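# Roll a paving slab on rollers against the stop

## Task

Push the paving slab along on its rollers until it rests level on them with its front face pressed flat against the stop (a steel angle bolted to the table across the slab's path) over at least half the slab's width, and it stays that way without the robot holding it. The slab must not be carried, lifted beyond a slight amount (not even at one end), or supported from below by anything other than its rollers or the table, and no roller may be held up under it off the table. Pressing down on it to tip it during the move is allowed. Keep the slab on its rollers so it does not slide off onto the table.

## Robot and tools

Robot: two 7-joint arms, left_arm and right_arm, each ending in a two-finger gripper. Joint order per arm: waist, shoulder, upper arm roll, elbow, forearm roll, wrist pitch, wrist roll. Stated joint ranges (rad): waist -6.283 to 6.283, shoulder -2.250 to 2.250, upper arm roll -6.283 to 6.283, elbow -2.580 to 2.580, forearm roll -6.283 to 6.283, wrist pitch -2.100 to 2.100, wrist roll -6.283 to 6.283; the real ends may differ by up to 0.013 rad.

Frame: one world frame for all poses. Origin sits on the table surface midway between the arms; +x runs out across the table, +z up, and left_arm is on the +y side. The names left and right do not refer to image sides. Positions are in metres, orientations as quaternions w,x,y,z. The gripper's fingers point along its own +z and open along its x; the reported point lies between the pads, with fingertips 17.5 mm further out. Printed hand positions can be somewhat off, more so at long reach.

execute_actions: argument actions is a list holding zero or one item. Empty list: no command, just a fresh state. A move: {"rows": [...], "steps": n}, with 1 to 15 rows and steps at most 15 (default 15); each control step lasts 1/30 s, one row per step, and the final row repeats to fill remaining steps. A wait: {"steps": n} with n up to 300, measured from the previous result, and reply time counts toward it. Optional pictures (boolean) toggles camera images. A refused call moves nothing.

Row layout: a single list of 20 numbers, each within [-1, 1], covering both arms even if one is idle: left_arm's 7 joint values, then its gripper position, force_limit, speed; then the same 10 for right_arm. The joint values are offsets, not poses: they are measured from the joint angles in the most recent result that lists Joint positions (before any such result in the scene, and for a second or later call inside one reply, from the robot's angles when the action begins). They are not relative to the preceding row. Scale: 1.0 equals 0.9985 rad for waist, shoulder, upper arm roll and elbow, and 0.8765 rad for the three wrist-side joints. A call is refused if it would push a joint more than 0.013 rad outside its range. All zeros is not a pause: it drives the arm back to the reference angles.

Gripper values are absolute settings, not offsets. position: +1 fully open (50 mm gap), about -0.65 pads meet, -1 means close until blocked (use this to grasp). force_limit per pad: -1 about 20 N, 0 about 102 N, +1 about 185 N (actual grip may run ~17 % higher). speed of the gap: -1 is 20 mm/s, 0 is 85, +1 is 150. To leave a gripper unchanged, resend its previous three numbers; a 0 is a real command. New force or speed only applies once position changes by 0.01 or more.

Motion: joints are speed and acceleration limited and finish together; large moves may not be complete when the result arrives. Each step the target is capped at 0.304 rad (first four joints) or 0.266 rad (last three) ahead of the measured angle, and scaled back if it would move the hand over 70 mm. Between calls the arms keep heading for the last row's target until motion nearly stops or a step is HELD.

Results: a state line `left_arm: …` | `right_arm: …` with end_effector_position and end_effector_quat_wxyz; Joint positions (rad), Joint velocities (rad/s) and joint torques per arm in joint order; gripper object_status (0 moving, 1 blocked while opening, 2 blocked while closing i.e. holding, 3 reached target or pads met) and position_measured in counts, gap about (250 - position_measured) x 0.202 mm. "joint sent to its limit" means a joint was clipped at its end. "joint command not followed" means a clearance check altered joint targets. HELD marks steps whose row was not fully sent. TORQUE FAULT: contact torque hit a load limit (46.9 N m for the first four joints, 29.5 for the last three), that arm freezes 10 s. MOTOR HOT appears from 60 °C; at 75 °C an OVER-TEMPERATURE FAULT lets the arm sag.

zoom_image: camera (cam_high, cam_left_wrist or cam_right_wrist) and region [x0, y0, x1, y1] in image pixels from the top-left, at most 504 by 504; returns a sharper crop of that camera's latest image. All images are 672x504. cam_high is fixed above and beyond the table near (1.28, 0.01, 1.06) looking down toward the arms; the wrist cameras ride on their hands. Calibration (K, distortion, T_world_to_cam) is supplied and may be slightly off.

finished_scene: argument scene, the number of the current scene; it ends that scene irreversibly and reports whether the goal holds.

Avoid: lifting or carrying the slab, letting it slide off the rollers, knocking anything off the table, letting the arms collide or press on each other, and hard shoves or impacts. Objects may occasionally get nudged by outside disturbances, so recheck before finishing; the slab must stay against the stop on its own.

Each tool is called after ">>>" as name(argument=value, ...) on one line, values as JSON.

## Session

>>> execute_actions(actions=[])

Scene clock: 0.00 s of 4350.00 s.
left_arm: end_effector_position=(+0.1110, +0.1761, +0.1946) position_measured=3 object_status=3 end_effector_quat_wxyz=(-0.446, +0.027, +0.894, -0.045) | right_arm: end_effector_position=(+0.1864, +0.0922, +0.3820) position_measured=3 object_status=3 end_effector_quat_wxyz=(-0.068, +0.927, -0.217, +0.299)
Joint positions: left_arm=[ 1.06   0.561 -0.676  2.098  0.488  1.595  2.95 ] | right_arm=[-1.488  0.173 -0.56   1.597  0.674  1.631  3.87 ]
Joint velocities: left_arm=[-0.    -0.    -0.    -0.001 -0.    -0.001  0.001] | right_arm=[ 0.     0.    -0.     0.    -0.    -0.001  0.   ]
Joint torques (N m, as the joint torque sensors report them, + toward a larger angle): no reading

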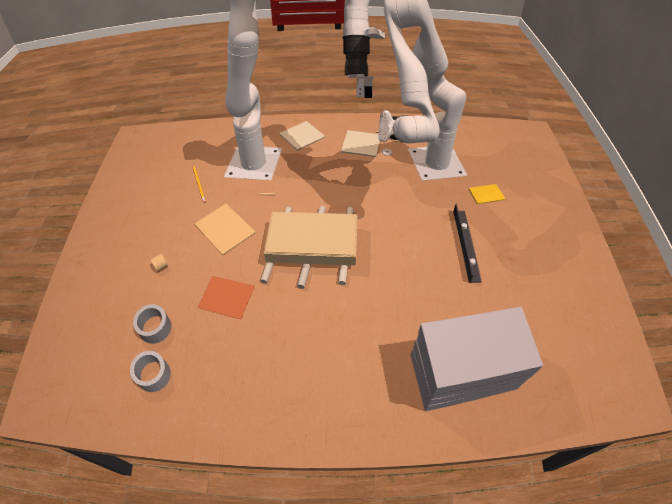

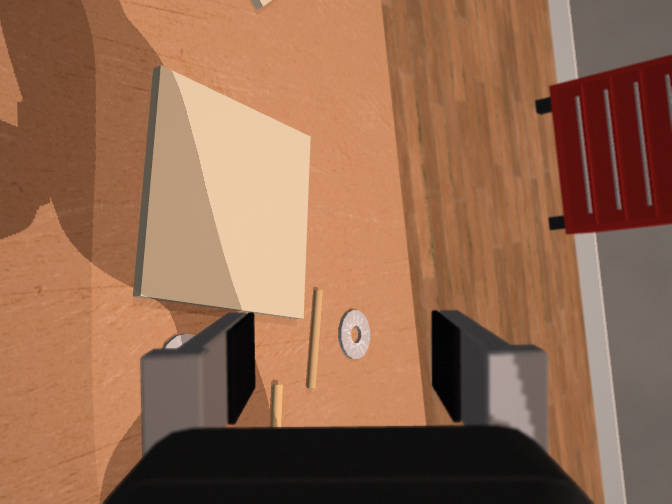

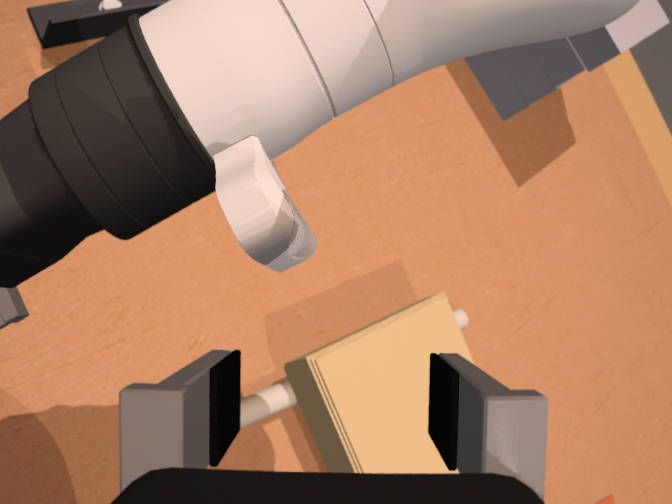

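>>> zoom_image(camera="cam_high", region=[180, 170, 520, 320])

>>> zoom_image(camera="cam_high", region=[250, 190, 380, 300])

>>> zoom_image(camera="cam_high", region=[420, 190, 520, 295])

Region (180, 170, 520, 320) of cam_high's 672x504 image, scaled by 1.482, with more detail than that image has; it fills the top 222 rows of this view, and the rest is white.

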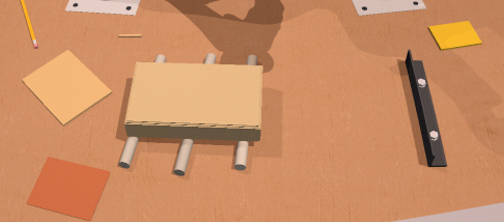

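Region (250, 190, 380, 300) of cam_high's 672x504 image, scaled by 3.877, with more detail than that image has; it fills the top 426 rows of this view, and the rest is white.

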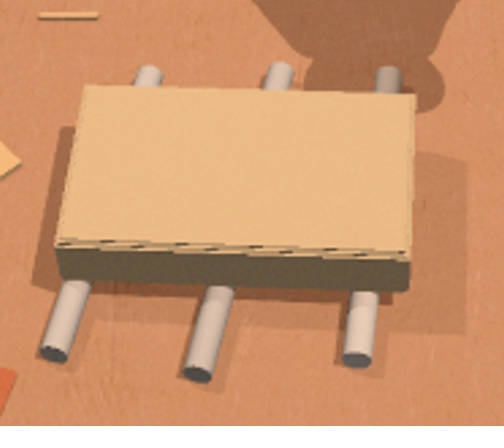

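Region (420, 190, 520, 295) of cam_high's 672x504 image, scaled by 4.800, with more detail than that image has; it fills the left 480 columns of this view, and the rest is white.

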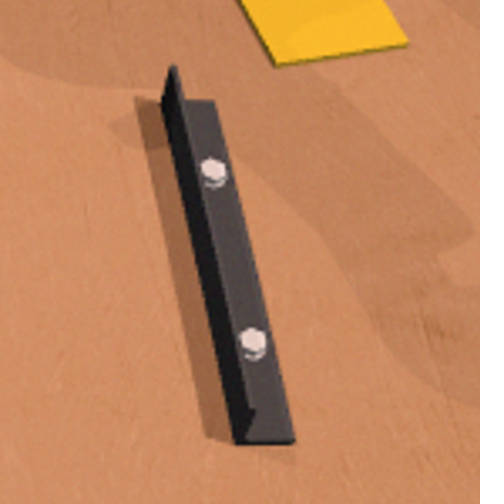

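>>> execute_actions(actions=[{"rows":[[0,0,0,0,0,0,0,1,0,0, 1.0,0.254,0.435,-0.075,-0.596,-0.433,0,1,0,0]],"steps":15}], pictures=false)

Scene clock: 24.73 s of 4350.00 s.
left_arm: end_effector_position=(+0.1110, +0.1761, +0.1946) position_measured=3 object_status=3 end_effector_quat_wxyz=(-0.446, +0.027, +0.894, -0.045) | right_arm: end_effector_position=(+0.2012, +0.0941, +0.3649) position_measured=3 object_status=3 end_effector_quat_wxyz=(-0.051, +0.927, -0.243, +0.282)
Joint positions: left_arm=[ 1.06   0.561 -0.676  2.098  0.488  1.595  2.95 ] | right_arm=[-1.45   0.204 -0.532  1.587  0.645  1.603  3.87 ]
Joint velocities: left_arm=[-0.     0.     0.001  0.001 -0.    -0.001  0.   ] | right_arm=[-0.003 -0.003  0.001  0.     0.    -0.    -0.   ]
Joint torques (N m, as the joint torque sensors report them, + toward a larger angle): left_arm=[  0.23 -13.55  -1.22  -2.66  -0.19   2.71   0.1 ] | right_arm=[ -0.16 -13.77  -1.45  -8.78   1.78   0.58  -0.15]
A step of this action was HELD (marked below), so the robot has no last target. An arm can still carry out its HELD step.
Steps of this call (steps 1 to 90: nothing new was sent; then 21.23 s passed at rest; steps 91 to 105: all 15 steps of this action). Readings (joint positions | what the end effector reports):
91: left_arm=[1.060 0.561 -0.676 2.098 0.488 1.595 2.950] | right_arm=[-1.486 0.174 -0.559 1.597 0.673 1.630 3.870] | left_arm position_measured=3 object_status=3 | right_arm position_measured=3 object_status=3
92: left_arm=[1.060 0.561 -0.676 2.098 0.488 1.595 2.950] | right_arm=[-1.480 0.180 -0.556 1.595 0.668 1.626 3.870] | left_arm position_measured=3 object_status=3 | right_arm position_measured=3 object_status=3
94: left_arm=[1.060 0.561 -0.676 2.098 0.488 1.595 2.950] | right_arm=[-1.450 0.204 -0.532 1.587 0.645 1.603 3.870] | left_arm position_measured=3 object_status=3 | right_arm position_measured=3 object_status=3
95: left_arm=[1.060 0.561 -0.676 2.098 0.488 1.595 2.950] | right_arm=[-1.443 0.211 -0.521 1.587 0.643 1.599 3.870] | left_arm position_measured=3 object_status=3 | right_arm position_measured=3 object_status=3 HELD
96: left_arm=[1.060 0.561 -0.676 2.098 0.488 1.595 2.950] | right_arm=[-1.443 0.211 -0.523 1.588 0.645 1.601 3.870] | left_arm position_measured=3 object_status=3 | right_arm position_measured=3 object_status=3 HELD
97: left_arm=[1.060 0.561 -0.676 2.098 0.488 1.595 2.950] | right_arm=[-1.445 0.209 -0.526 1.588 0.645 1.602 3.870] | left_arm position_measured=3 object_status=3 | right_arm position_measured=3 object_status=3 HELD
98: left_arm=[1.060 0.561 -0.676 2.098 0.488 1.595 2.950] | right_arm=[-1.446 0.208 -0.530 1.588 0.645 1.603 3.870] | left_arm position_measured=3 object_status=3 | right_arm position_measured=3 object_status=3 HELD
99: left_arm=[1.060 0.561 -0.676 2.098 0.488 1.595 2.950] | right_arm=[-1.447 0.207 -0.532 1.587 0.644 1.603 3.870] | left_arm position_measured=3 object_status=3 | right_arm position_measured=3 object_status=3 HELD
100: left_arm=[1.060 0.561 -0.676 2.098 0.488 1.595 2.950] | right_arm=[-1.448 0.206 -0.532 1.587 0.644 1.603 3.870] | left_arm position_measured=3 object_status=3 | right_arm position_measured=3 object_status=3 HELD
101: left_arm=[1.060 0.561 -0.676 2.098 0.488 1.595 2.950] | right_arm=[-1.449 0.205 -0.532 1.587 0.644 1.603 3.870] | left_arm position_measured=3 object_status=3 | right_arm position_measured=3 object_status=3 HELD
102: left_arm=[1.060 0.561 -0.676 2.098 0.488 1.595 2.950] | right_arm=[-1.449 0.205 -0.532 1.587 0.645 1.603 3.870] | left_arm position_measured=3 object_status=3 | right_arm position_measured=3 object_status=3 HELD
103: left_arm=[1.060 0.561 -0.676 2.098 0.488 1.595 2.950] | right_arm=[-1.449 0.205 -0.532 1.587 0.645 1.603 3.870] | left_arm position_measured=3 object_status=3 | right_arm position_measured=3 object_status=3 HELD
104: left_arm=[1.060 0.561 -0.676 2.098 0.488 1.595 2.950] | right_arm=[-1.450 0.204 -0.532 1.587 0.645 1.603 3.870] | left_arm position_measured=3 object_status=3 | right_arm position_measured=3 object_status=3 HELD
105: the state above HELD
joint command not followed: on one or more control steps a check withheld the commanded joint targets of the right arm, and it was not sent them on those steps. On the call's last step the targets were still withheld.
cause: the commanded joint targets would bring a part of the robot too close to another arm (a part of this arm just beyond joint 6 (wrist pitch) and a part of the other arm just beyond its joint 4 (elbow)); next, command targets that bring no part of the robot closer to that arm.

>>> execute_actions(actions=[{"rows":[[-0.78,-0.06,0.677,-0.6,-0.557,-0.52,0,1,0,0, 0,0,0,0,0,0,0,1,0,0]],"steps":15}], pictures=false)

Scene clock: 27.83 s of 4350.00 s.
left_arm: end_effector_position=(+0.2902, +0.2136, +0.1513) position_measured=3 object_status=3 end_effector_quat_wxyz=(-0.248, +0.136, +0.959, -0.006) | right_arm: end_effector_position=(+0.2012, +0.0941, +0.3649) position_measured=3 object_status=3 end_effector_quat_wxyz=(-0.051, +0.927, -0.243, +0.282)
Joint positions: left_arm=[ 0.772  0.523 -0.396  1.818  0.243  1.352  2.95 ] | right_arm=[-1.45   0.204 -0.532  1.587  0.645  1.603  3.87 ]
Joint velocities: left_arm=[-0.658 -0.047  0.657 -0.656 -0.57  -0.525  0.   ] | right_arm=[ 0.     0.     0.001 -0.     0.     0.     0.   ]
Joint torques (N m, as the joint torque sensors report them, + toward a larger angle): left_arm=[  0.16 -16.09  -1.1   -5.2   -0.19   1.77  -0.03] | right_arm=[ -0.02 -13.98  -0.86  -9.1    1.59   0.65   0.08]
Steps of this call (steps 1 to 78: nothing new was sent; steps 79 to 93: all 15 steps of this action). Readings (joint positions | what the end effector reports):
79: left_arm=[1.059 0.561 -0.675 2.097 0.487 1.595 2.950] | right_arm=[-1.450 0.204 -0.532 1.587 0.645 1.603 3.870] | left_arm position_measured=3 object_status=3 | right_arm position_measured=3 object_status=3
80: left_arm=[1.051 0.560 -0.670 2.092 0.483 1.591 2.950] | right_arm=[-1.450 0.204 -0.532 1.587 0.645 1.603 3.870] | left_arm position_measured=3 object_status=3 | right_arm position_measured=3 object_status=3
82: left_arm=[1.021 0.554 -0.643 2.065 0.460 1.568 2.950] | right_arm=[-1.450 0.204 -0.532 1.587 0.645 1.603 3.870] | left_arm position_measured=3 object_status=3 | right_arm position_measured=3 object_status=3
86: left_arm=[0.926 0.538 -0.551 1.973 0.379 1.487 2.950] | right_arm=[-1.450 0.204 -0.532 1.587 0.645 1.603 3.870] | left_arm position_measured=3 object_status=3 | right_arm position_measured=3 object_status=3
93: the state above

>>> execute_actions(actions=[{"rows":[[-0.493,-0.023,0.397,-0.318,-0.277,-0.242,0,1,0,0, 1.0,0.237,0.426,-0.07,-0.589,-0.423,0,1,0,0]],"steps":15}], pictures=false)

>>> execute_actions(actions=[{"steps":30}], pictures=false)

Scene clock: 31.50 s of 4350.00 s.
left_arm: end_effector_position=(+0.5302, +0.2774, +0.1920) position_measured=3 object_status=3 end_effector_quat_wxyz=(+0.001, +0.151, +0.989, +0.000) | right_arm: end_effector_position=(+0.3421, +0.0611, +0.2608) position_measured=3 object_status=3 end_effector_quat_wxyz=(+0.019, +0.848, -0.510, +0.141)
Joint positions: left_arm=[ 0.279  0.5    0.     1.501 -0.     1.14   2.95 ] | right_arm=[-1.127  0.371 -0.255  1.537  0.369  1.358  3.87 ]
Joint velocities: left_arm=[-0.    -0.     0.     0.     0.001 -0.    -0.001] | right_arm=[ 0.905  0.25   0.53  -0.074 -0.781 -0.453  0.   ]
Joint torques (N m, as the joint torque sensors report them, + toward a larger angle): left_arm=[  0.22 -19.39   0.51  -9.06  -0.2   -0.12   0.11] | right_arm=[  0.2  -18.3   -0.33  -8.83   1.     0.63   0.11]
Steps of this call (steps 1 to 45: the robot went on to your last target; steps 46 to 95: nothing new was sent; steps 96 to 110: all 15 steps of this action). Readings (joint positions | what the end effector reports):
96: left_arm=[0.281 0.501 -0.000 1.499 -0.000 1.139 2.950] | right_arm=[-1.448 0.205 -0.532 1.587 0.644 1.602 3.870] | left_arm position_measured=3 object_status=3 | right_arm position_measured=3 object_status=3
97: left_arm=[0.280 0.501 0.000 1.500 -0.000 1.140 2.950] | right_arm=[-1.441 0.210 -0.529 1.585 0.639 1.598 3.870] | left_arm position_measured=3 object_status=3 | right_arm position_measured=3 object_status=3
99: left_arm=[0.280 0.500 0.000 1.500 -0.000 1.140 2.950] | right_arm=[-1.412 0.233 -0.504 1.578 0.615 1.574 3.870] | left_arm position_measured=3 object_status=3 | right_arm position_measured=3 object_status=3
103: left_arm=[0.279 0.500 0.000 1.501 -0.000 1.140 2.950] | right_arm=[-1.315 0.297 -0.409 1.560 0.532 1.490 3.870] | left_arm position_measured=3 object_status=3 | right_arm position_measured=3 object_status=3
110: the state above

Scene clock: 32.50 s of 4350.00 s.
left_arm: end_effector_position=(+0.5302, +0.2774, +0.1920) position_measured=3 object_status=3 end_effector_quat_wxyz=(+0.001, +0.151, +0.989, +0.000) | right_arm: end_effector_position=(+0.5145, -0.1765, +0.2177) position_measured=3 object_status=3 end_effector_quat_wxyz=(-0.028, -0.559, +0.828, -0.033)
Joint positions: left_arm=[ 0.279  0.5    0.     1.501 -0.     1.14   2.95 ] | right_arm=[-0.453  0.441 -0.107  1.517  0.128  1.232  3.87 ]
Joint velocities: left_arm=[-0.     0.    -0.001  0.    -0.    -0.     0.001] | right_arm=[ 0.02   0.001 -0.001 -0.     0.001  0.     0.   ]
Joint torques (N m, as the joint torque sensors report them, + toward a larger angle): left_arm=[  0.14 -19.53   0.55  -9.13  -0.19  -0.14   0.16] | right_arm=[  0.33 -18.77  -0.32  -9.06   0.24  -0.04   0.1 ]
Steps of this call (steps 1 to 30: the robot went on to your last target). Readings (joint positions | what the end effector reports):
1: left_arm=[0.279 0.500 0.000 1.501 -0.000 1.140 2.950] | right_arm=[-1.096 0.379 -0.238 1.535 0.343 1.343 3.870] | left_arm position_measured=3 object_status=3 | right_arm position_measured=3 object_status=3
2: left_arm=[0.279 0.500 0.000 1.501 -0.000 1.140 2.950] | right_arm=[-1.066 0.386 -0.222 1.533 0.318 1.330 3.870] | left_arm position_measured=3 object_status=3 | right_arm position_measured=3 object_status=3
4: left_arm=[0.279 0.500 0.000 1.501 -0.000 1.140 2.950] | right_arm=[-1.004 0.398 -0.196 1.530 0.275 1.308 3.870] | left_arm position_measured=3 object_status=3 | right_arm position_measured=3 object_status=3
8: left_arm=[0.279 0.500 0.000 1.501 -0.000 1.140 2.950] | right_arm=[-0.882 0.415 -0.161 1.525 0.217 1.278 3.870] | left_arm position_measured=3 object_status=3 | right_arm position_measured=3 object_status=3
30: the state above

>>> execute_actions(actions=[{"rows":[[0.216,-0.012,0,0.252,0,-0.274,-1,1,0,0, 0.071,-0.013,0.107,0.344,-0.146,-0.431,-1,1,0,0]],"steps":15}], pictures=false)

>>> execute_actions(actions=[{"steps":25}], pictures=false)

Scene clock: 54.33 s of 4350.00 s.
left_arm: end_effector_position=(+0.4557, +0.2065, +0.1351) position_measured=3 object_status=3 end_effector_quat_wxyz=(+0.000, +0.456, +0.890, -0.000) | right_arm: end_effector_position=(+0.4711, -0.2332, +0.1382) position_measured=3 object_status=3 end_effector_quat_wxyz=(-0.008, -0.286, +0.958, -0.003)
Joint positions: left_arm=[0.473 0.49  0.001 1.73  0.    0.921 2.501] | right_arm=[-0.39   0.43  -0.01   1.822  0.014  0.905  3.452]
Joint velocities: left_arm=[ 0.144 -0.01  -0.005  0.166 -0.002 -0.156 -1.216] | right_arm=[ 0.053 -0.011  0.079  0.283 -0.101 -0.374 -1.216]
Joint torques (N m, as the joint torque sensors report them, + toward a larger angle): left_arm=[ -0.68 -18.99  -0.03  -7.65  -0.26   0.1    0.3 ] | right_arm=[ -0.79 -17.96   0.45  -8.43   0.    -0.29   0.24]
Steps of this call (steps 1 to 15: the robot went on to your last target; steps 16 to 90: nothing new was sent; then 18.33 s passed at rest; steps 91 to 105: all 15 steps of this action). Readings (joint positions | what the end effector reports):
91: left_arm=[0.281 0.500 0.000 1.502 -0.000 1.139 2.949] | right_arm=[-0.451 0.441 -0.107 1.518 0.128 1.231 3.869] | left_arm position_measured=3 object_status=3 | right_arm position_measured=3 object_status=3
92: left_arm=[0.286 0.499 -0.001 1.507 -0.001 1.133 2.944] | right_arm=[-0.449 0.440 -0.105 1.523 0.126 1.226 3.865] | left_arm position_measured=3 object_status=3 | right_arm position_measured=3 object_status=3
94: left_arm=[0.312 0.497 -0.003 1.534 -0.002 1.108 2.916] | right_arm=[-0.443 0.438 -0.097 1.550 0.114 1.203 3.842] | left_arm position_measured=3 object_status=3 | right_arm position_measured=3 object_status=3
98: left_arm=[0.399 0.493 0.001 1.636 0.000 1.010 2.786] | right_arm=[-0.418 0.433 -0.057 1.668 0.069 1.095 3.735] | left_arm position_measured=3 object_status=3 | right_arm position_measured=3 object_status=3
105: the state above

Scene clock: 55.17 s of 4350.00 s.
left_arm: end_effector_position=(+0.4438, +0.2095, +0.1303) position_measured=3 object_status=3 end_effector_quat_wxyz=(+0.001, +0.642, +0.766, +0.000) | right_arm: end_effector_position=(+0.4573, -0.2423, +0.1299) position_measured=3 object_status=3 end_effector_quat_wxyz=(-0.001, -0.048, +0.999, -0.000)
Joint positions: left_arm=[ 0.495  0.488  0.     1.752 -0.     0.899  2.073] | right_arm=[-0.382  0.428  0.     1.861  0.     0.854  2.993]
Joint velocities: left_arm=[ 0.    -0.    -0.001  0.     0.     0.    -0.   ] | right_arm=[-0.    -0.     0.001  0.     0.    -0.     0.   ]
Joint torques (N m, as the joint torque sensors report them, + toward a larger angle): left_arm=[ -0.07 -17.77   0.27  -7.54  -0.14  -0.08   0.04] | right_arm=[  0.08 -16.92  -0.38  -7.51  -0.21  -0.15   0.05]
Steps of this call (steps 1 to 25: the robot went on to your last target). Readings (joint positions | what the end effector reports):
1: left_arm=[0.478 0.490 0.001 1.735 -0.000 0.916 2.461] | right_arm=[-0.389 0.430 -0.008 1.831 0.011 0.894 3.411] | left_arm position_measured=3 object_status=3 | right_arm position_measured=3 object_status=3
2: left_arm=[0.481 0.490 0.001 1.739 -0.000 0.912 2.420] | right_arm=[-0.387 0.430 -0.006 1.837 0.009 0.885 3.371] | left_arm position_measured=3 object_status=3 | right_arm position_measured=3 object_status=3
4: left_arm=[0.486 0.489 0.001 1.744 -0.000 0.907 2.339] | right_arm=[-0.386 0.429 -0.004 1.847 0.005 0.873 3.289] | left_arm position_measured=3 object_status=3 | right_arm position_measured=3 object_status=3
8: left_arm=[0.492 0.489 0.000 1.750 -0.000 0.902 2.176] | right_arm=[-0.384 0.428 -0.001 1.856 0.002 0.861 3.127] | left_arm position_measured=3 object_status=3 | right_arm position_measured=3 object_status=3
25: the state above

>>> execute_actions(actions=[{"rows":[[0.003,0.149,0,0.060,0,-0.236,-0.196,1,0,0, 0.0135,0.134,0,0.122,0,-0.293,-0.091,1,0,0]],"steps":15}], pictures=false)

>>> execute_actions(actions=[{"steps":10}])

Scene clock: 60.80 s of 4350.00 s.
left_arm: end_effector_position=(+0.4495, +0.2104, +0.0510) position_measured=3 object_status=3 end_effector_quat_wxyz=(+0.001, +0.707, +0.707, +0.000) | right_arm: end_effector_position=(+0.4465, -0.2500, +0.0508) position_measured=3 object_status=3 end_effector_quat_wxyz=(+0.001, -0.002, +1.000, +0.000)
Joint positions: left_arm=[ 0.498  0.635  0.     1.812 -0.     0.693  1.901] | right_arm=[-0.369  0.56   0.     1.983  0.     0.597  2.914]
Joint velocities: left_arm=[ 0.001  0.018  0.     0.001  0.     0.    -0.   ] | right_arm=[ 0.002  0.017  0.     0.002  0.    -0.001 -0.   ]
Joint torques (N m, as the joint torque sensors report them, + toward a larger angle): left_arm=[  0.65 -19.24   0.4   -6.1   -0.28  -0.2    0.26] | right_arm=[ -0.04 -17.69   0.22  -5.61   0.03  -0.16   0.06]
Steps of this call (steps 1 to 15: the robot went on to your last target; steps 16 to 90: nothing new was sent; then 2.13 s passed at rest; steps 91 to 105: all 15 steps of this action). Readings (joint positions | what the end effector reports):
91: left_arm=[0.495 0.490 0.000 1.753 -0.000 0.898 2.072] | right_arm=[-0.382 0.429 0.000 1.862 0.000 0.853 2.993] | left_arm position_measured=3 object_status=3 | right_arm position_measured=3 object_status=3
92: left_arm=[0.495 0.496 0.000 1.754 -0.000 0.891 2.067] | right_arm=[-0.382 0.436 0.000 1.866 0.000 0.843 2.990] | left_arm position_measured=3 object_status=3 | right_arm position_measured=3 object_status=3
94: left_arm=[0.496 0.525 0.000 1.765 -0.000 0.854 2.036] | right_arm=[-0.379 0.465 0.000 1.890 0.000 0.792 2.974] | left_arm position_measured=3 object_status=3 | right_arm position_measured=3 object_status=3
98: left_arm=[0.497 0.612 0.000 1.802 -0.000 0.729 1.931] | right_arm=[-0.371 0.540 0.000 1.962 0.000 0.641 2.927] | left_arm position_measured=3 object_status=3 | right_arm position_measured=3 object_status=3
105: the state above

Scene clock: 61.13 s of 4350.00 s.
left_arm: end_effector_position=(+0.4491, +0.2105, +0.0502) position_measured=3 object_status=3 end_effector_quat_wxyz=(-0.000, +0.707, +0.707, -0.000) | right_arm: end_effector_position=(+0.4461, -0.2501, +0.0501) position_measured=3 object_status=3 end_effector_quat_wxyz=(-0.000, -0.002, +1.000, -0.000)
Joint positions: left_arm=[ 0.498  0.637  0.     1.812 -0.     0.693  1.901] | right_arm=[-0.369  0.562  0.     1.983  0.     0.597  2.914]
Joint velocities: left_arm=[ 0.     0.001  0.    -0.     0.    -0.001 -0.   ] | right_arm=[ 0.     0.001 -0.     0.    -0.     0.    -0.   ]
Joint torques (N m, as the joint torque sensors report them, + toward a larger angle): left_arm=[  0.08 -19.22   0.69  -6.23  -0.25  -0.02   0.14] | right_arm=[ -0.15 -17.74   0.37  -5.46  -0.03  -0.12  -0.02]
Steps of this call (steps 1 to 10: the robot went on to your last target). Readings (joint positions | what the end effector reports):
1: left_arm=[0.498 0.636 0.000 1.812 -0.000 0.693 1.901] | right_arm=[-0.369 0.560 0.000 1.983 0.000 0.597 2.914] | left_arm position_measured=3 object_status=3 | right_arm position_measured=3 object_status=3
2: left_arm=[0.498 0.636 0.000 1.812 -0.000 0.693 1.901] | right_arm=[-0.369 0.561 0.000 1.983 0.000 0.597 2.914] | left_arm position_measured=3 object_status=3 | right_arm position_measured=3 object_status=3
4: left_arm=[0.498 0.636 0.000 1.812 -0.000 0.693 1.901] | right_arm=[-0.369 0.561 0.000 1.983 0.000 0.597 2.914] | left_arm position_measured=3 object_status=3 | right_arm position_measured=3 object_status=3
8: left_arm=[0.498 0.637 0.000 1.812 -0.000 0.693 1.901] | right_arm=[-0.369 0.562 0.000 1.983 0.000 0.597 2.914] | left_arm position_measured=3 object_status=3 | right_arm position_measured=3 object_status=3
10: the state above
camera_calibration (this result's frames):
cam_left_wrist: T_world_to_cam=[[-0.00597546, 0.999976, -0.00347356, -0.20573], [0.998675, 0.00614519, 0.0511005, -0.426318], [0.0511207, -0.00316361, -0.998687, 0.194617], [0, 0, 0, 1]] pos_world=[0.414575, 0.20896, 0.215432]
cam_right_wrist: T_world_to_cam=[[-0.999809, -0.0120118, 0.0154058, 0.436427], [-0.0124736, 0.999465, -0.0302374, 0.299563], [-0.0150344, -0.0304238, -0.999424, 0.210236], [0, 0, 0, 1]] pos_world=[0.443241, -0.287764, 0.212449]

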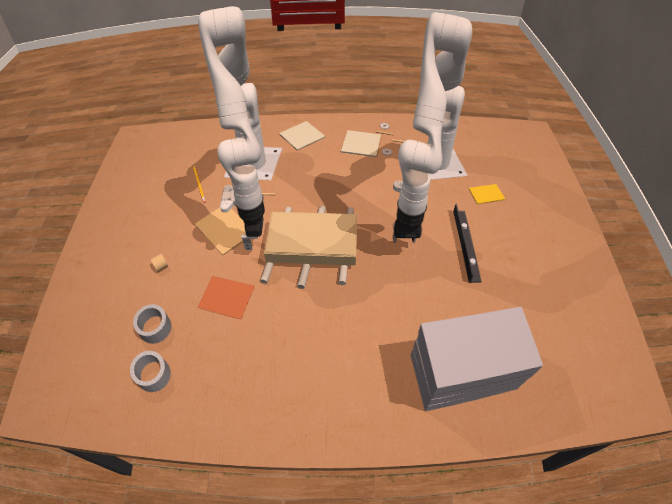

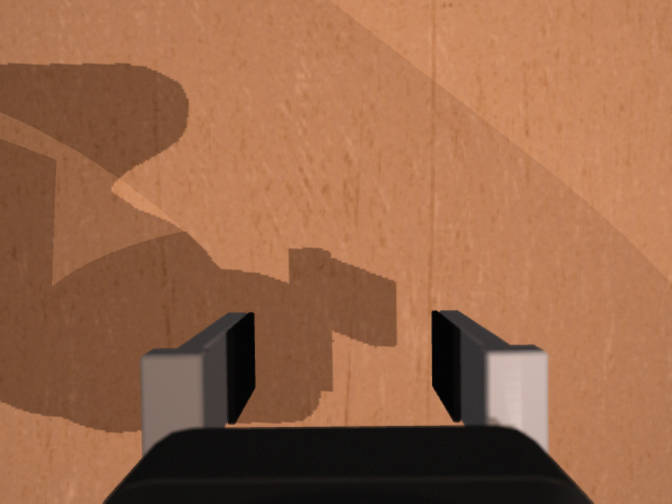

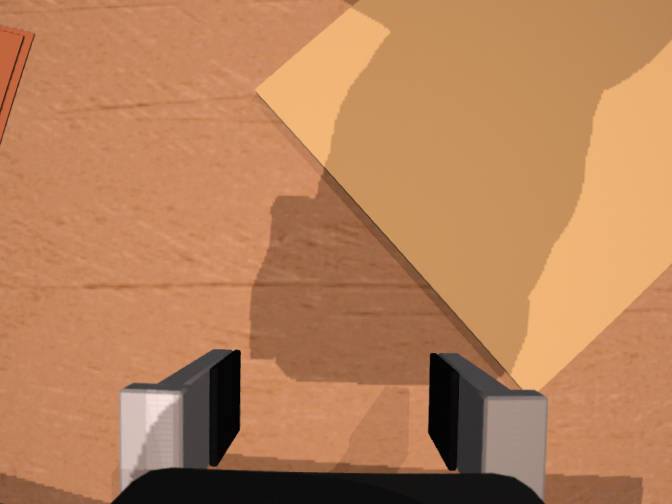

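>>> execute_actions(actions=[{"rows":[[0,0,0,0,0,0,0,1,0,0, -0.024,0.004,0,-0.01,0,0.006,-0.028,1,0,0],[0,0,0,0,0,0,0,1,0,0, -0.024,0.004,0,-0.01,0,0.006,-0.028,1,0,0],[0,0,0,0,0,0,0,1,0,0, -0.024,0.004,0,-0.01,0,0.006,-0.028,1,0,0],[0,0,0,0,0,0,0,1,0,0, -0.04,0.007,0,-0.016,0,0.011,-0.046,1,0,0],[0,0,0,0,0,0,0,1,0,0, -0.04,0.007,0,-0.016,0,0.011,-0.046,1,0,0],[0,0,0,0,0,0,0,1,0,0, -0.04,0.007,0,-0.016,0,0.011,-0.046,1,0,0],[0,0,0,0,0,0,0,1,0,0, -0.055,0.01,0,-0.023,0,0.015,-0.064,1,0,0],[0,0,0,0,0,0,0,1,0,0, -0.055,0.01,0,-0.023,0,0.015,-0.064,1,0,0],[0,0,0,0,0,0,0,1,0,0, -0.055,0.01,0,-0.023,0,0.015,-0.064,1,0,0],[0,0,0,0,0,0,0,1,0,0, -0.071,0.0126,0,-0.0296,0,0.019,-0.0826,1,0,0]],"steps":15}])

Scene clock: 67.73 s of 4350.00 s.
left_arm: end_effector_position=(+0.4491, +0.2105, +0.0502) position_measured=3 object_status=3 end_effector_quat_wxyz=(-0.000, +0.707, +0.707, -0.000) | right_arm: end_effector_position=(+0.4490, -0.2200, +0.0504) position_measured=3 object_status=3 end_effector_quat_wxyz=(+0.000, -0.000, +1.000, +0.000)
Joint positions: left_arm=[ 0.498  0.637  0.     1.812 -0.     0.693  1.901] | right_arm=[-0.438  0.574 -0.     1.953  0.     0.614  2.842]
Joint velocities: left_arm=[-0.    -0.     0.     0.     0.    -0.001  0.   ] | right_arm=[-0.016  0.003  0.012 -0.003  0.004  0.005 -0.007]
Joint torques (N m, as the joint torque sensors report them, + toward a larger angle): left_arm=[ -0.02 -19.3    0.32  -6.19  -0.13  -0.21   0.01] | right_arm=[ -0.03 -18.56   0.16  -5.36   0.13   0.06   0.17]
Steps of this call (steps 1 to 15: the robot went on to your last target; steps 16 to 90: nothing new was sent; then 3.10 s passed at rest; steps 91 to 105: all 15 steps of this action). Readings (joint positions | what the end effector reports):
91: left_arm=[0.498 0.637 0.000 1.812 -0.000 0.693 1.901] | right_arm=[-0.371 0.562 0.001 1.982 0.000 0.598 2.913] | left_arm position_measured=3 object_status=3 | right_arm position_measured=3 object_status=3
92: left_arm=[0.498 0.637 0.000 1.812 -0.000 0.693 1.901] | right_arm=[-0.377 0.563 0.002 1.980 0.001 0.599 2.908] | left_arm position_measured=3 object_status=3 | right_arm position_measured=3 object_status=3
94: left_arm=[0.498 0.637 0.000 1.812 -0.000 0.693 1.901] | right_arm=[-0.392 0.566 0.000 1.974 0.000 0.602 2.893] | left_arm position_measured=3 object_status=3 | right_arm position_measured=3 object_status=3
98: left_arm=[0.498 0.637 0.000 1.812 -0.000 0.693 1.901] | right_arm=[-0.414 0.570 0.000 1.964 0.000 0.608 2.868] | left_arm position_measured=3 object_status=3 | right_arm position_measured=3 object_status=3
105: the state above
camera_calibration (this result's frames):
cam_left_wrist: T_world_to_cam=[[-0.00597523, 0.999976, -0.00347511, -0.205729], [0.998674, 0.00614504, 0.0511043, -0.42632], [0.0511244, -0.00316515, -0.998687, 0.194616], [0, 0, 0, 1]] pos_world=[0.414576, 0.20896, 0.215432]
cam_right_wrist: T_world_to_cam=[[-0.999849, -0.00928154, 0.0146748, 0.440359], [-0.00971277, 0.999515, -0.0295931, 0.26823], [-0.014393, -0.0297312, -0.999454, 0.211393], [0, 0, 0, 1]] pos_world=[0.44594, -0.257728, 0.212753]

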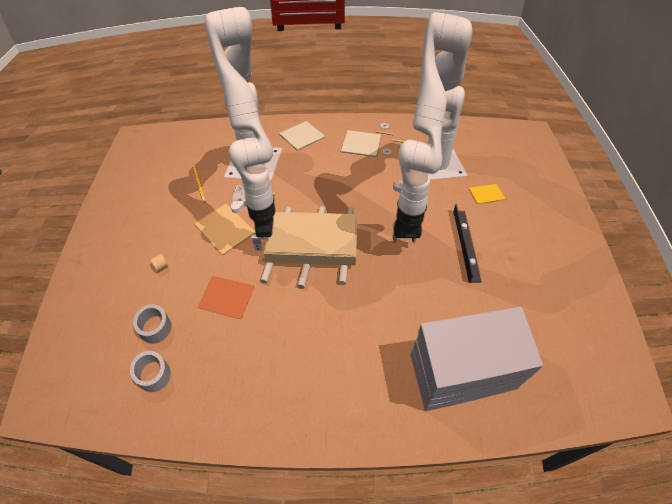

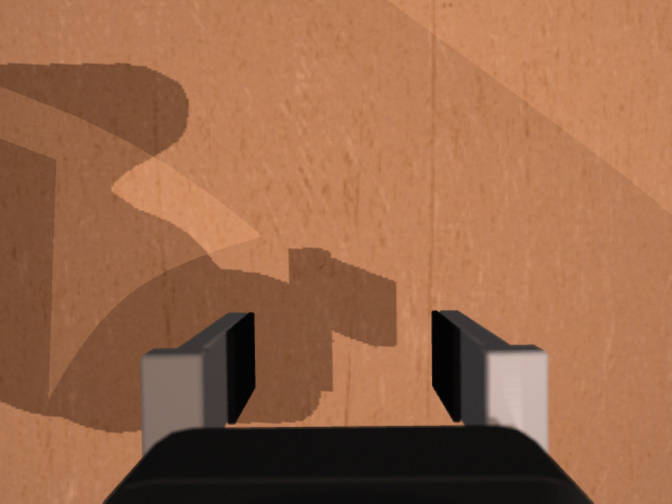

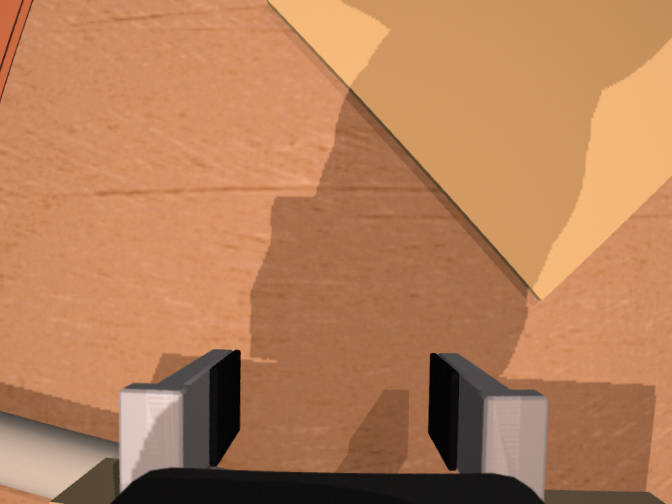

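>>> execute_actions(actions=[{"rows":[[0,0,0,0,0,0,0,1,0,0, -0.006,0.002,0,-0.004,0,0.002,-0.007,1,0,0],[0,0,0,0,0,0,0,1,0,0, -0.012,0.003,0,-0.007,0,0.004,-0.013,1,0,0],[0,0,0,0,0,0,0,1,0,0, -0.018,0.005,0,-0.011,0,0.007,-0.02,1,0,0],[0,0,0,0,0,0,0,1,0,0, -0.024,0.006,0,-0.014,0,0.009,-0.027,1,0,0],[0,0,0,0,0,0,0,1,0,0, -0.03,0.008,0,-0.018,0,0.011,-0.034,1,0,0],[0,0,0,0,0,0,0,1,0,0, -0.036,0.01,0,-0.021,0,0.013,-0.04,1,0,0],[0,0,0,0,0,0,0,1,0,0, -0.042,0.011,0,-0.025,0,0.015,-0.047,1,0,0],[0,0,0,0,0,0,0,1,0,0, -0.048,0.013,0,-0.028,0,0.018,-0.054,1,0,0],[0,0,0,0,0,0,0,1,0,0, -0.054,0.014,0,-0.032,0,0.02,-0.06,1,0,0],[0,0,0,0,0,0,0,1,0,0, -0.06,0.016,0,-0.035,0,0.022,-0.067,1,0,0],[0,0,0,0,0,0,0,1,0,0, -0.068,0.018,0,-0.04,0,0.025,-0.076,1,0,0]],"steps":15}])

Scene clock: 71.97 s of 4350.00 s.
left_arm: end_effector_position=(+0.4491, +0.2105, +0.0502) position_measured=3 object_status=3 end_effector_quat_wxyz=(-0.000, +0.707, +0.707, -0.000) | right_arm: end_effector_position=(+0.4529, -0.1896, +0.0505) position_measured=3 object_status=3 end_effector_quat_wxyz=(+0.001, +0.000, +1.000, +0.001)
Joint positions: left_arm=[ 0.498  0.637  0.     1.812 -0.     0.693  1.901] | right_arm=[-0.503  0.591 -0.001  1.914 -0.     0.635  2.775]
Joint velocities: left_arm=[-0.     0.     0.    -0.    -0.001  0.    -0.   ] | right_arm=[-0.025  0.004  0.004 -0.01   0.003  0.006 -0.012]
Joint torques (N m, as the joint torque sensors report them, + toward a larger angle): left_arm=[  0.   -19.05   0.4   -6.11  -0.19  -0.09   0.26] | right_arm=[  0.52 -17.99   0.32  -5.94   0.11  -0.08  -0.2 ]
Steps of this call (steps 1 to 15: the robot went on to your last target; steps 16 to 90: nothing new was sent; then 0.73 s passed at rest; steps 91 to 105: all 15 steps of this action). Readings (joint positions | what the end effector reports):
91: left_arm=[0.498 0.637 0.000 1.812 -0.000 0.693 1.901] | right_arm=[-0.441 0.575 0.000 1.953 0.000 0.614 2.841] | left_arm position_measured=3 object_status=3 | right_arm position_measured=3 object_status=3
92: left_arm=[0.498 0.637 0.000 1.812 -0.000 0.693 1.901] | right_arm=[-0.444 0.575 0.001 1.951 0.000 0.615 2.838] | left_arm position_measured=3 object_status=3 | right_arm position_measured=3 object_status=3
94: left_arm=[0.498 0.637 0.000 1.812 -0.000 0.693 1.901] | right_arm=[-0.453 0.578 0.000 1.945 0.000 0.618 2.829] | left_arm position_measured=3 object_status=3 | right_arm position_measured=3 object_status=3
98: left_arm=[0.498 0.637 0.000 1.812 -0.000 0.693 1.901] | right_arm=[-0.474 0.584 0.001 1.933 0.001 0.626 2.806] | left_arm position_measured=3 object_status=3 | right_arm position_measured=3 object_status=3
105: the state above
camera_calibration (this result's frames):
cam_left_wrist: T_world_to_cam=[[-0.00597527, 0.999976, -0.00347688, -0.205728], [0.998674, 0.00614519, 0.0511083, -0.426322], [0.0511284, -0.00316689, -0.998687, 0.194615], [0, 0, 0, 1]] pos_world=[0.414578, 0.208959, 0.215432]
cam_right_wrist: T_world_to_cam=[[-0.999863, -0.00858896, 0.014118, 0.444704], [-0.00899175, 0.999547, -0.0287189, 0.237494], [-0.0138649, -0.028842, -0.999488, 0.212374], [0, 0, 0, 1]] pos_world=[0.449723, -0.227441, 0.212808]

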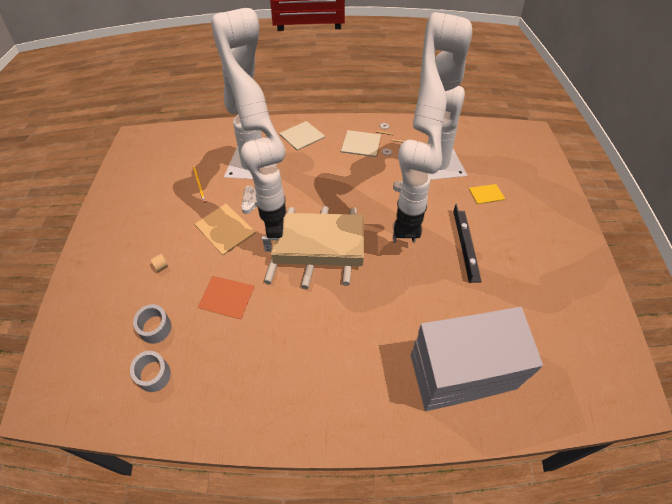

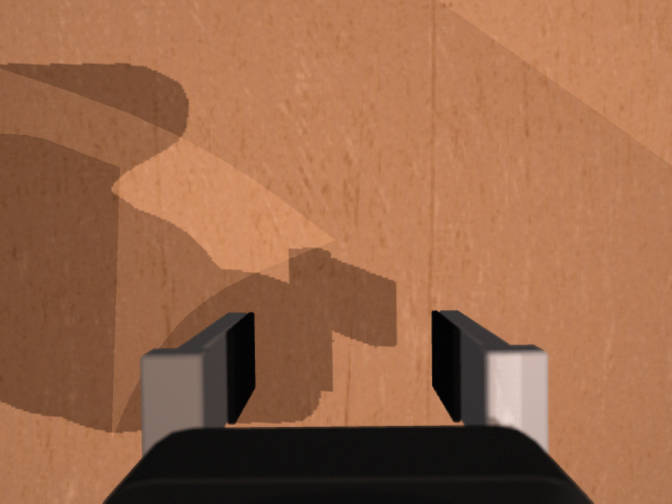

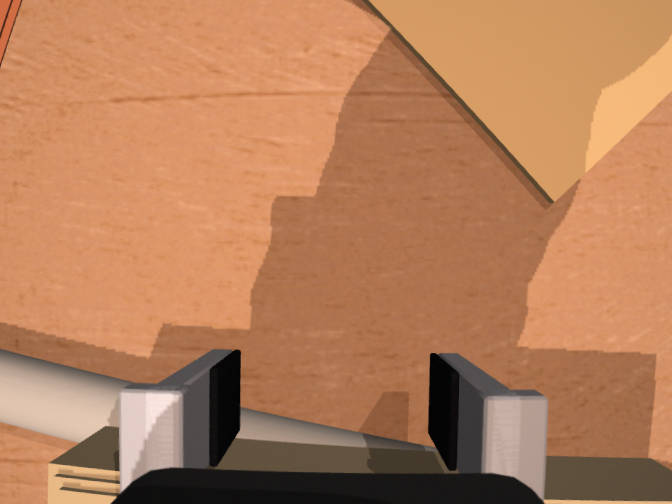

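>>> execute_actions(actions=[{"rows":[[0,0,0,0,0,0,0,1,0,0, -0.035,0.009,0,-0.02,0,0.013,-0.038,1,0,0],[0,0,0,0,0,0,0,1,0,0, -0.035,0.009,0,-0.02,0,0.013,-0.038,1,0,0],[0,0,0,0,0,0,0,1,0,0, -0.035,0.009,0,-0.02,0,0.013,-0.038,1,0,0],[0,0,0,0,0,0,0,1,0,0, -0.035,0.009,0,-0.02,0,0.013,-0.038,1,0,0],[0,0,0,0,0,0,0,1,0,0, -0.07,0.019,0,-0.04,0,0.026,-0.076,1,0,0]],"steps":15}])

Scene clock: 75.63 s of 4350.00 s.
left_arm: end_effector_position=(+0.4491, +0.2105, +0.0502) position_measured=3 object_status=3 end_effector_quat_wxyz=(-0.000, +0.707, +0.707, -0.000) | right_arm: end_effector_position=(+0.4535, -0.1574, +0.0501) position_measured=3 object_status=3 end_effector_quat_wxyz=(-0.000, -0.001, +1.000, +0.000)
Joint positions: left_arm=[ 0.498  0.637  0.     1.812 -0.     0.693  1.901] | right_arm=[-0.572  0.61  -0.001  1.874 -0.     0.658  2.709]
Joint velocities: left_arm=[-0.    -0.    -0.    -0.001 -0.     0.002  0.   ] | right_arm=[-0.009  0.003  0.    -0.001 -0.     0.001 -0.   ]
Joint torques (N m, as the joint torque sensors report them, + toward a larger angle): left_arm=[  0.13 -19.47   0.27  -6.28   0.02  -0.07   0.01] | right_arm=[ -0.18 -18.54   0.25  -5.92  -0.08  -0.08  -0.05]
Steps of this call (steps 1 to 15: the robot went on to your last target; steps 16 to 90: nothing new was sent; then 0.17 s passed at rest; steps 91 to 105: all 15 steps of this action). Readings (joint positions | what the end effector reports):
91: left_arm=[0.498 0.637 0.000 1.812 -0.000 0.693 1.901] | right_arm=[-0.507 0.592 -0.000 1.913 0.000 0.636 2.774] | left_arm position_measured=3 object_status=3 | right_arm position_measured=3 object_status=3
92: left_arm=[0.498 0.637 0.000 1.812 -0.000 0.693 1.901] | right_arm=[-0.514 0.594 0.001 1.910 0.001 0.638 2.769] | left_arm position_measured=3 object_status=3 | right_arm position_measured=3 object_status=3
94: left_arm=[0.498 0.637 0.000 1.812 -0.000 0.693 1.901] | right_arm=[-0.532 0.599 -0.000 1.898 0.000 0.644 2.750] | left_arm position_measured=3 object_status=3 | right_arm position_measured=3 object_status=3
98: left_arm=[0.498 0.637 0.000 1.812 -0.000 0.693 1.901] | right_arm=[-0.566 0.608 -0.001 1.878 -0.000 0.656 2.716] | left_arm position_measured=3 object_status=3 | right_arm position_measured=3 object_status=3
105: the state above
camera_calibration (this result's frames):
cam_left_wrist: T_world_to_cam=[[-0.00597495, 0.999976, -0.0034785, -0.205727], [0.998674, 0.00614497, 0.0511123, -0.426324], [0.0511324, -0.0031685, -0.998687, 0.194613], [0, 0, 0, 1]] pos_world=[0.414579, 0.208959, 0.215433]
cam_right_wrist: T_world_to_cam=[[-0.999818, -0.0108809, 0.0156426, 0.445054], [-0.0113345, 0.999509, -0.0292064, 0.206364], [-0.0153171, -0.0293784, -0.999451, 0.213475], [0, 0, 0, 1]] pos_world=[0.450582, -0.195149, 0.212423]

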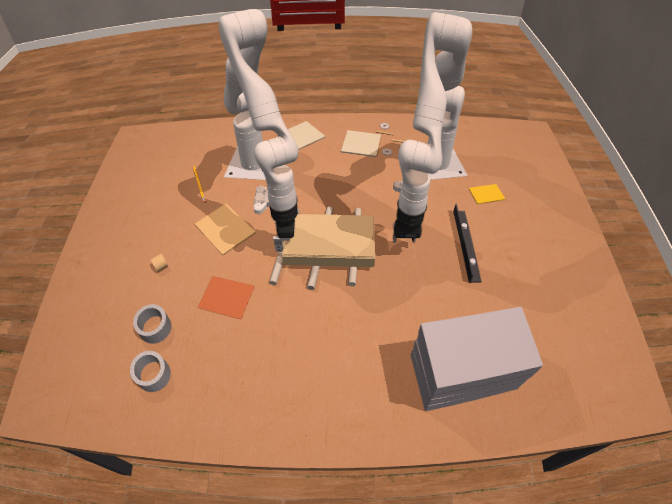

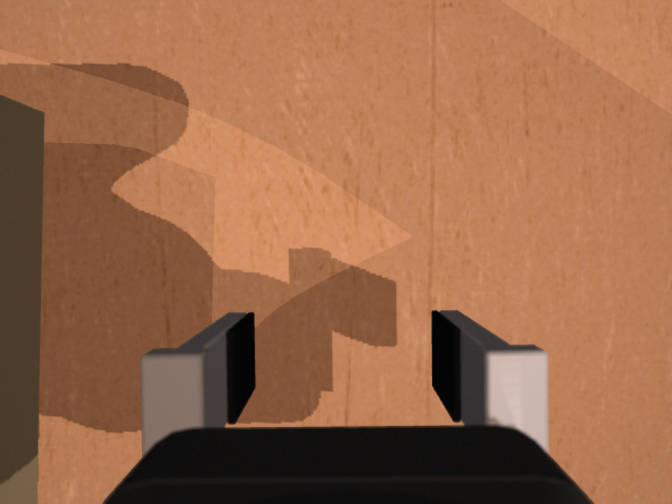

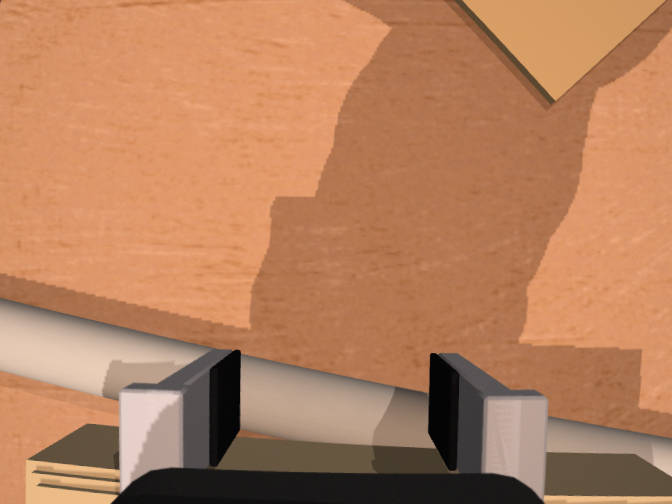

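>>> execute_actions(actions=[{"rows":[[0,-0.149,0,-0.06,0,0.235,0,1,0,0, -0.03,0.011,0,-0.026,0,0.017,-0.033,1,0,0],[0,-0.149,0,-0.06,0,0.235,0,1,0,0, -0.03,0.011,0,-0.026,0,0.017,-0.033,1,0,0],[0,-0.149,0,-0.06,0,0.235,0,1,0,0, -0.03,0.011,0,-0.026,0,0.017,-0.033,1,0,0],[0,-0.149,0,-0.06,0,0.235,0,1,0,0, -0.03,0.011,0,-0.026,0,0.017,-0.033,1,0,0],[0,-0.149,0,-0.06,0,0.235,0,1,0,0, -0.06,0.023,0,-0.053,0,0.034,-0.067,1,0,0]],"steps":15}], pictures=false)

>>> execute_actions(actions=[{"rows":[[0,0,0,0,0,0,0,1,0,0, -0.03,0.012,0,-0.026,0,0.017,-0.033,1,0,0],[0,0,0,0,0,0,0,1,0,0, -0.03,0.012,0,-0.026,0,0.017,-0.033,1,0,0],[0,0,0,0,0,0,0,1,0,0, -0.03,0.012,0,-0.026,0,0.017,-0.033,1,0,0],[0,0,0,0,0,0,0,1,0,0, -0.03,0.012,0,-0.026,0,0.017,-0.033,1,0,0],[0,0,0,0,0,0,0,1,0,0, -0.059,0.024,0,-0.053,0,0.033,-0.067,1,0,0]],"steps":15}])

Scene clock: 86.37 s of 4350.00 s.
left_arm: end_effector_position=(+0.4429, +0.2126, +0.1295) position_measured=3 object_status=3 end_effector_quat_wxyz=(+0.000, +0.707, +0.707, +0.000) | right_arm: end_effector_position=(+0.4568, -0.1265, +0.0505) position_measured=3 object_status=3 end_effector_quat_wxyz=(+0.000, -0.001, +1.000, +0.001)
Joint positions: left_arm=[ 0.498  0.49   0.     1.752 -0.     0.899  1.901] | right_arm=[-0.631  0.632 -0.001  1.821 -0.     0.688  2.65 ]
Joint velocities: left_arm=[-0.    -0.018 -0.    -0.001 -0.     0.001  0.001] | right_arm=[-0.007  0.004  0.001 -0.     0.     0.    -0.   ]
Joint torques (N m, as the joint torque sensors report them, + toward a larger angle): left_arm=[  0.17 -17.27   0.41  -7.79  -0.1   -0.08  -0.13] | right_arm=[ -0.11 -19.79   0.42  -6.03  -0.14  -0.02  -0.1 ]
Steps of this call (steps 1 to 15: the robot went on to your last target; steps 16 to 90: nothing new was sent; then 7.23 s passed at rest; steps 91 to 105: all 15 steps of this action). Readings (joint positions | what the end effector reports):
91: left_arm=[0.498 0.636 0.000 1.812 -0.000 0.694 1.901] | right_arm=[-0.575 0.611 -0.001 1.873 0.000 0.659 2.708] | left_arm position_measured=3 object_status=3 | right_arm position_measured=3 object_status=3
92: left_arm=[0.498 0.629 0.000 1.810 -0.000 0.701 1.901] | right_arm=[-0.581 0.613 0.001 1.868 0.001 0.662 2.703] | left_arm position_measured=3 object_status=3 | right_arm position_measured=3 object_status=3
94: left_arm=[0.498 0.600 0.000 1.800 -0.000 0.738 1.901] | right_arm=[-0.596 0.619 0.003 1.855 0.002 0.671 2.686] | left_arm position_measured=3 object_status=3 | right_arm position_measured=3 object_status=3
98: left_arm=[0.498 0.513 0.000 1.762 -0.000 0.862 1.901] | right_arm=[-0.624 0.631 0.001 1.827 0.001 0.685 2.656] | left_arm position_measured=3 object_status=3 | right_arm position_measured=3 object_status=3
105: the state above

Scene clock: 86.87 s of 4350.00 s.
left_arm: end_effector_position=(+0.4429, +0.2126, +0.1295) position_measured=3 object_status=3 end_effector_quat_wxyz=(+0.000, +0.707, +0.707, +0.000) | right_arm: end_effector_position=(+0.4579, -0.0953, +0.0505) position_measured=3 object_status=3 end_effector_quat_wxyz=(+0.000, -0.001, +1.000, +0.001)
Joint positions: left_arm=[ 0.498  0.49   0.     1.752 -0.     0.899  1.901] | right_arm=[-0.689  0.656 -0.001  1.768 -0.     0.717  2.591]
Joint velocities: left_arm=[ 0.     0.     0.     0.001  0.     0.    -0.   ] | right_arm=[-0.006  0.004 -0.001 -0.    -0.     0.001 -0.   ]
Joint torques (N m, as the joint torque sensors report them, + toward a larger angle): left_arm=[  0.18 -17.96   0.23  -7.55  -0.08  -0.29   0.29] | right_arm=[ -0.6  -20.64   0.26  -6.47  -0.21  -0.12   0.05]
Steps of this call (steps 1 to 15: all 15 steps of this action). Readings (joint positions | what the end effector reports):
1: left_arm=[0.498 0.490 0.000 1.752 -0.000 0.899 1.901] | right_arm=[-0.633 0.633 -0.001 1.820 0.000 0.689 2.649] | left_arm position_measured=3 object_status=3 | right_arm position_measured=3 object_status=3
2: left_arm=[0.498 0.490 0.000 1.752 -0.000 0.899 1.901] | right_arm=[-0.640 0.636 0.001 1.815 0.001 0.692 2.644] | left_arm position_measured=3 object_status=3 | right_arm position_measured=3 object_status=3
4: left_arm=[0.498 0.490 0.000 1.752 -0.000 0.899 1.901] | right_arm=[-0.656 0.643 -0.001 1.800 -0.000 0.700 2.627] | left_arm position_measured=3 object_status=3 | right_arm position_measured=3 object_status=3
8: left_arm=[0.498 0.490 0.000 1.752 -0.000 0.899 1.901] | right_arm=[-0.684 0.654 -0.002 1.773 -0.000 0.714 2.597] | left_arm position_measured=3 object_status=3 | right_arm position_measured=3 object_status=3
15: the state above
camera_calibration (this result's frames):
cam_left_wrist: T_world_to_cam=[[-0.00594387, 0.999976, -0.00367878, -0.207603], [0.998633, 0.00612687, 0.0519133, -0.424306], [0.0519345, -0.00336519, -0.998645, 0.273842], [0, 0, 0, 1]] pos_world=[0.408271, 0.21112, 0.294734]
cam_right_wrist: T_world_to_cam=[[-0.999831, -0.0107011, 0.0149505, 0.450183], [-0.0111269, 0.999526, -0.028698, 0.14427], [-0.0146363, -0.0288595, -0.999476, 0.215514], [0, 0, 0, 1]] pos_world=[0.454867, -0.133164, 0.212811]

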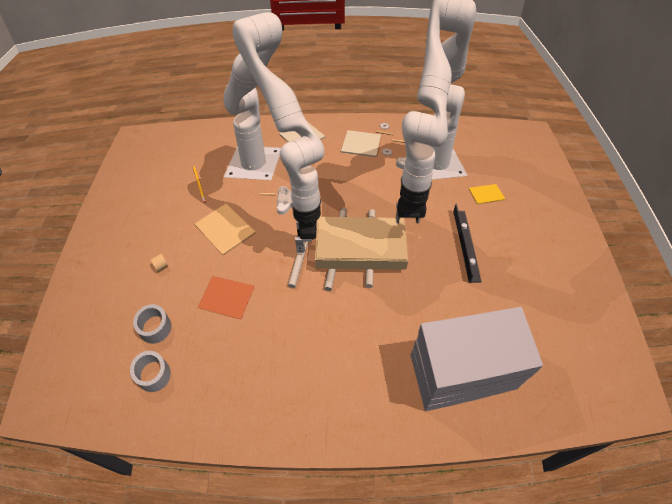

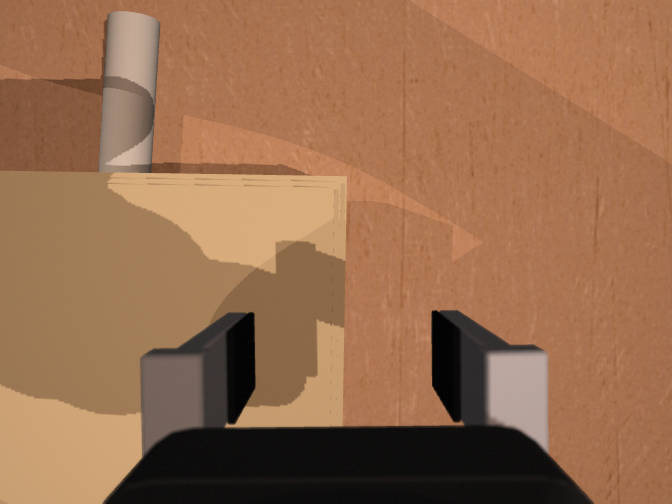

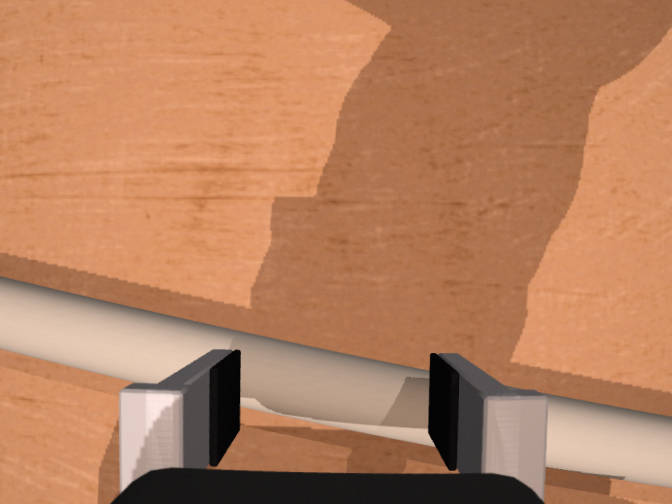

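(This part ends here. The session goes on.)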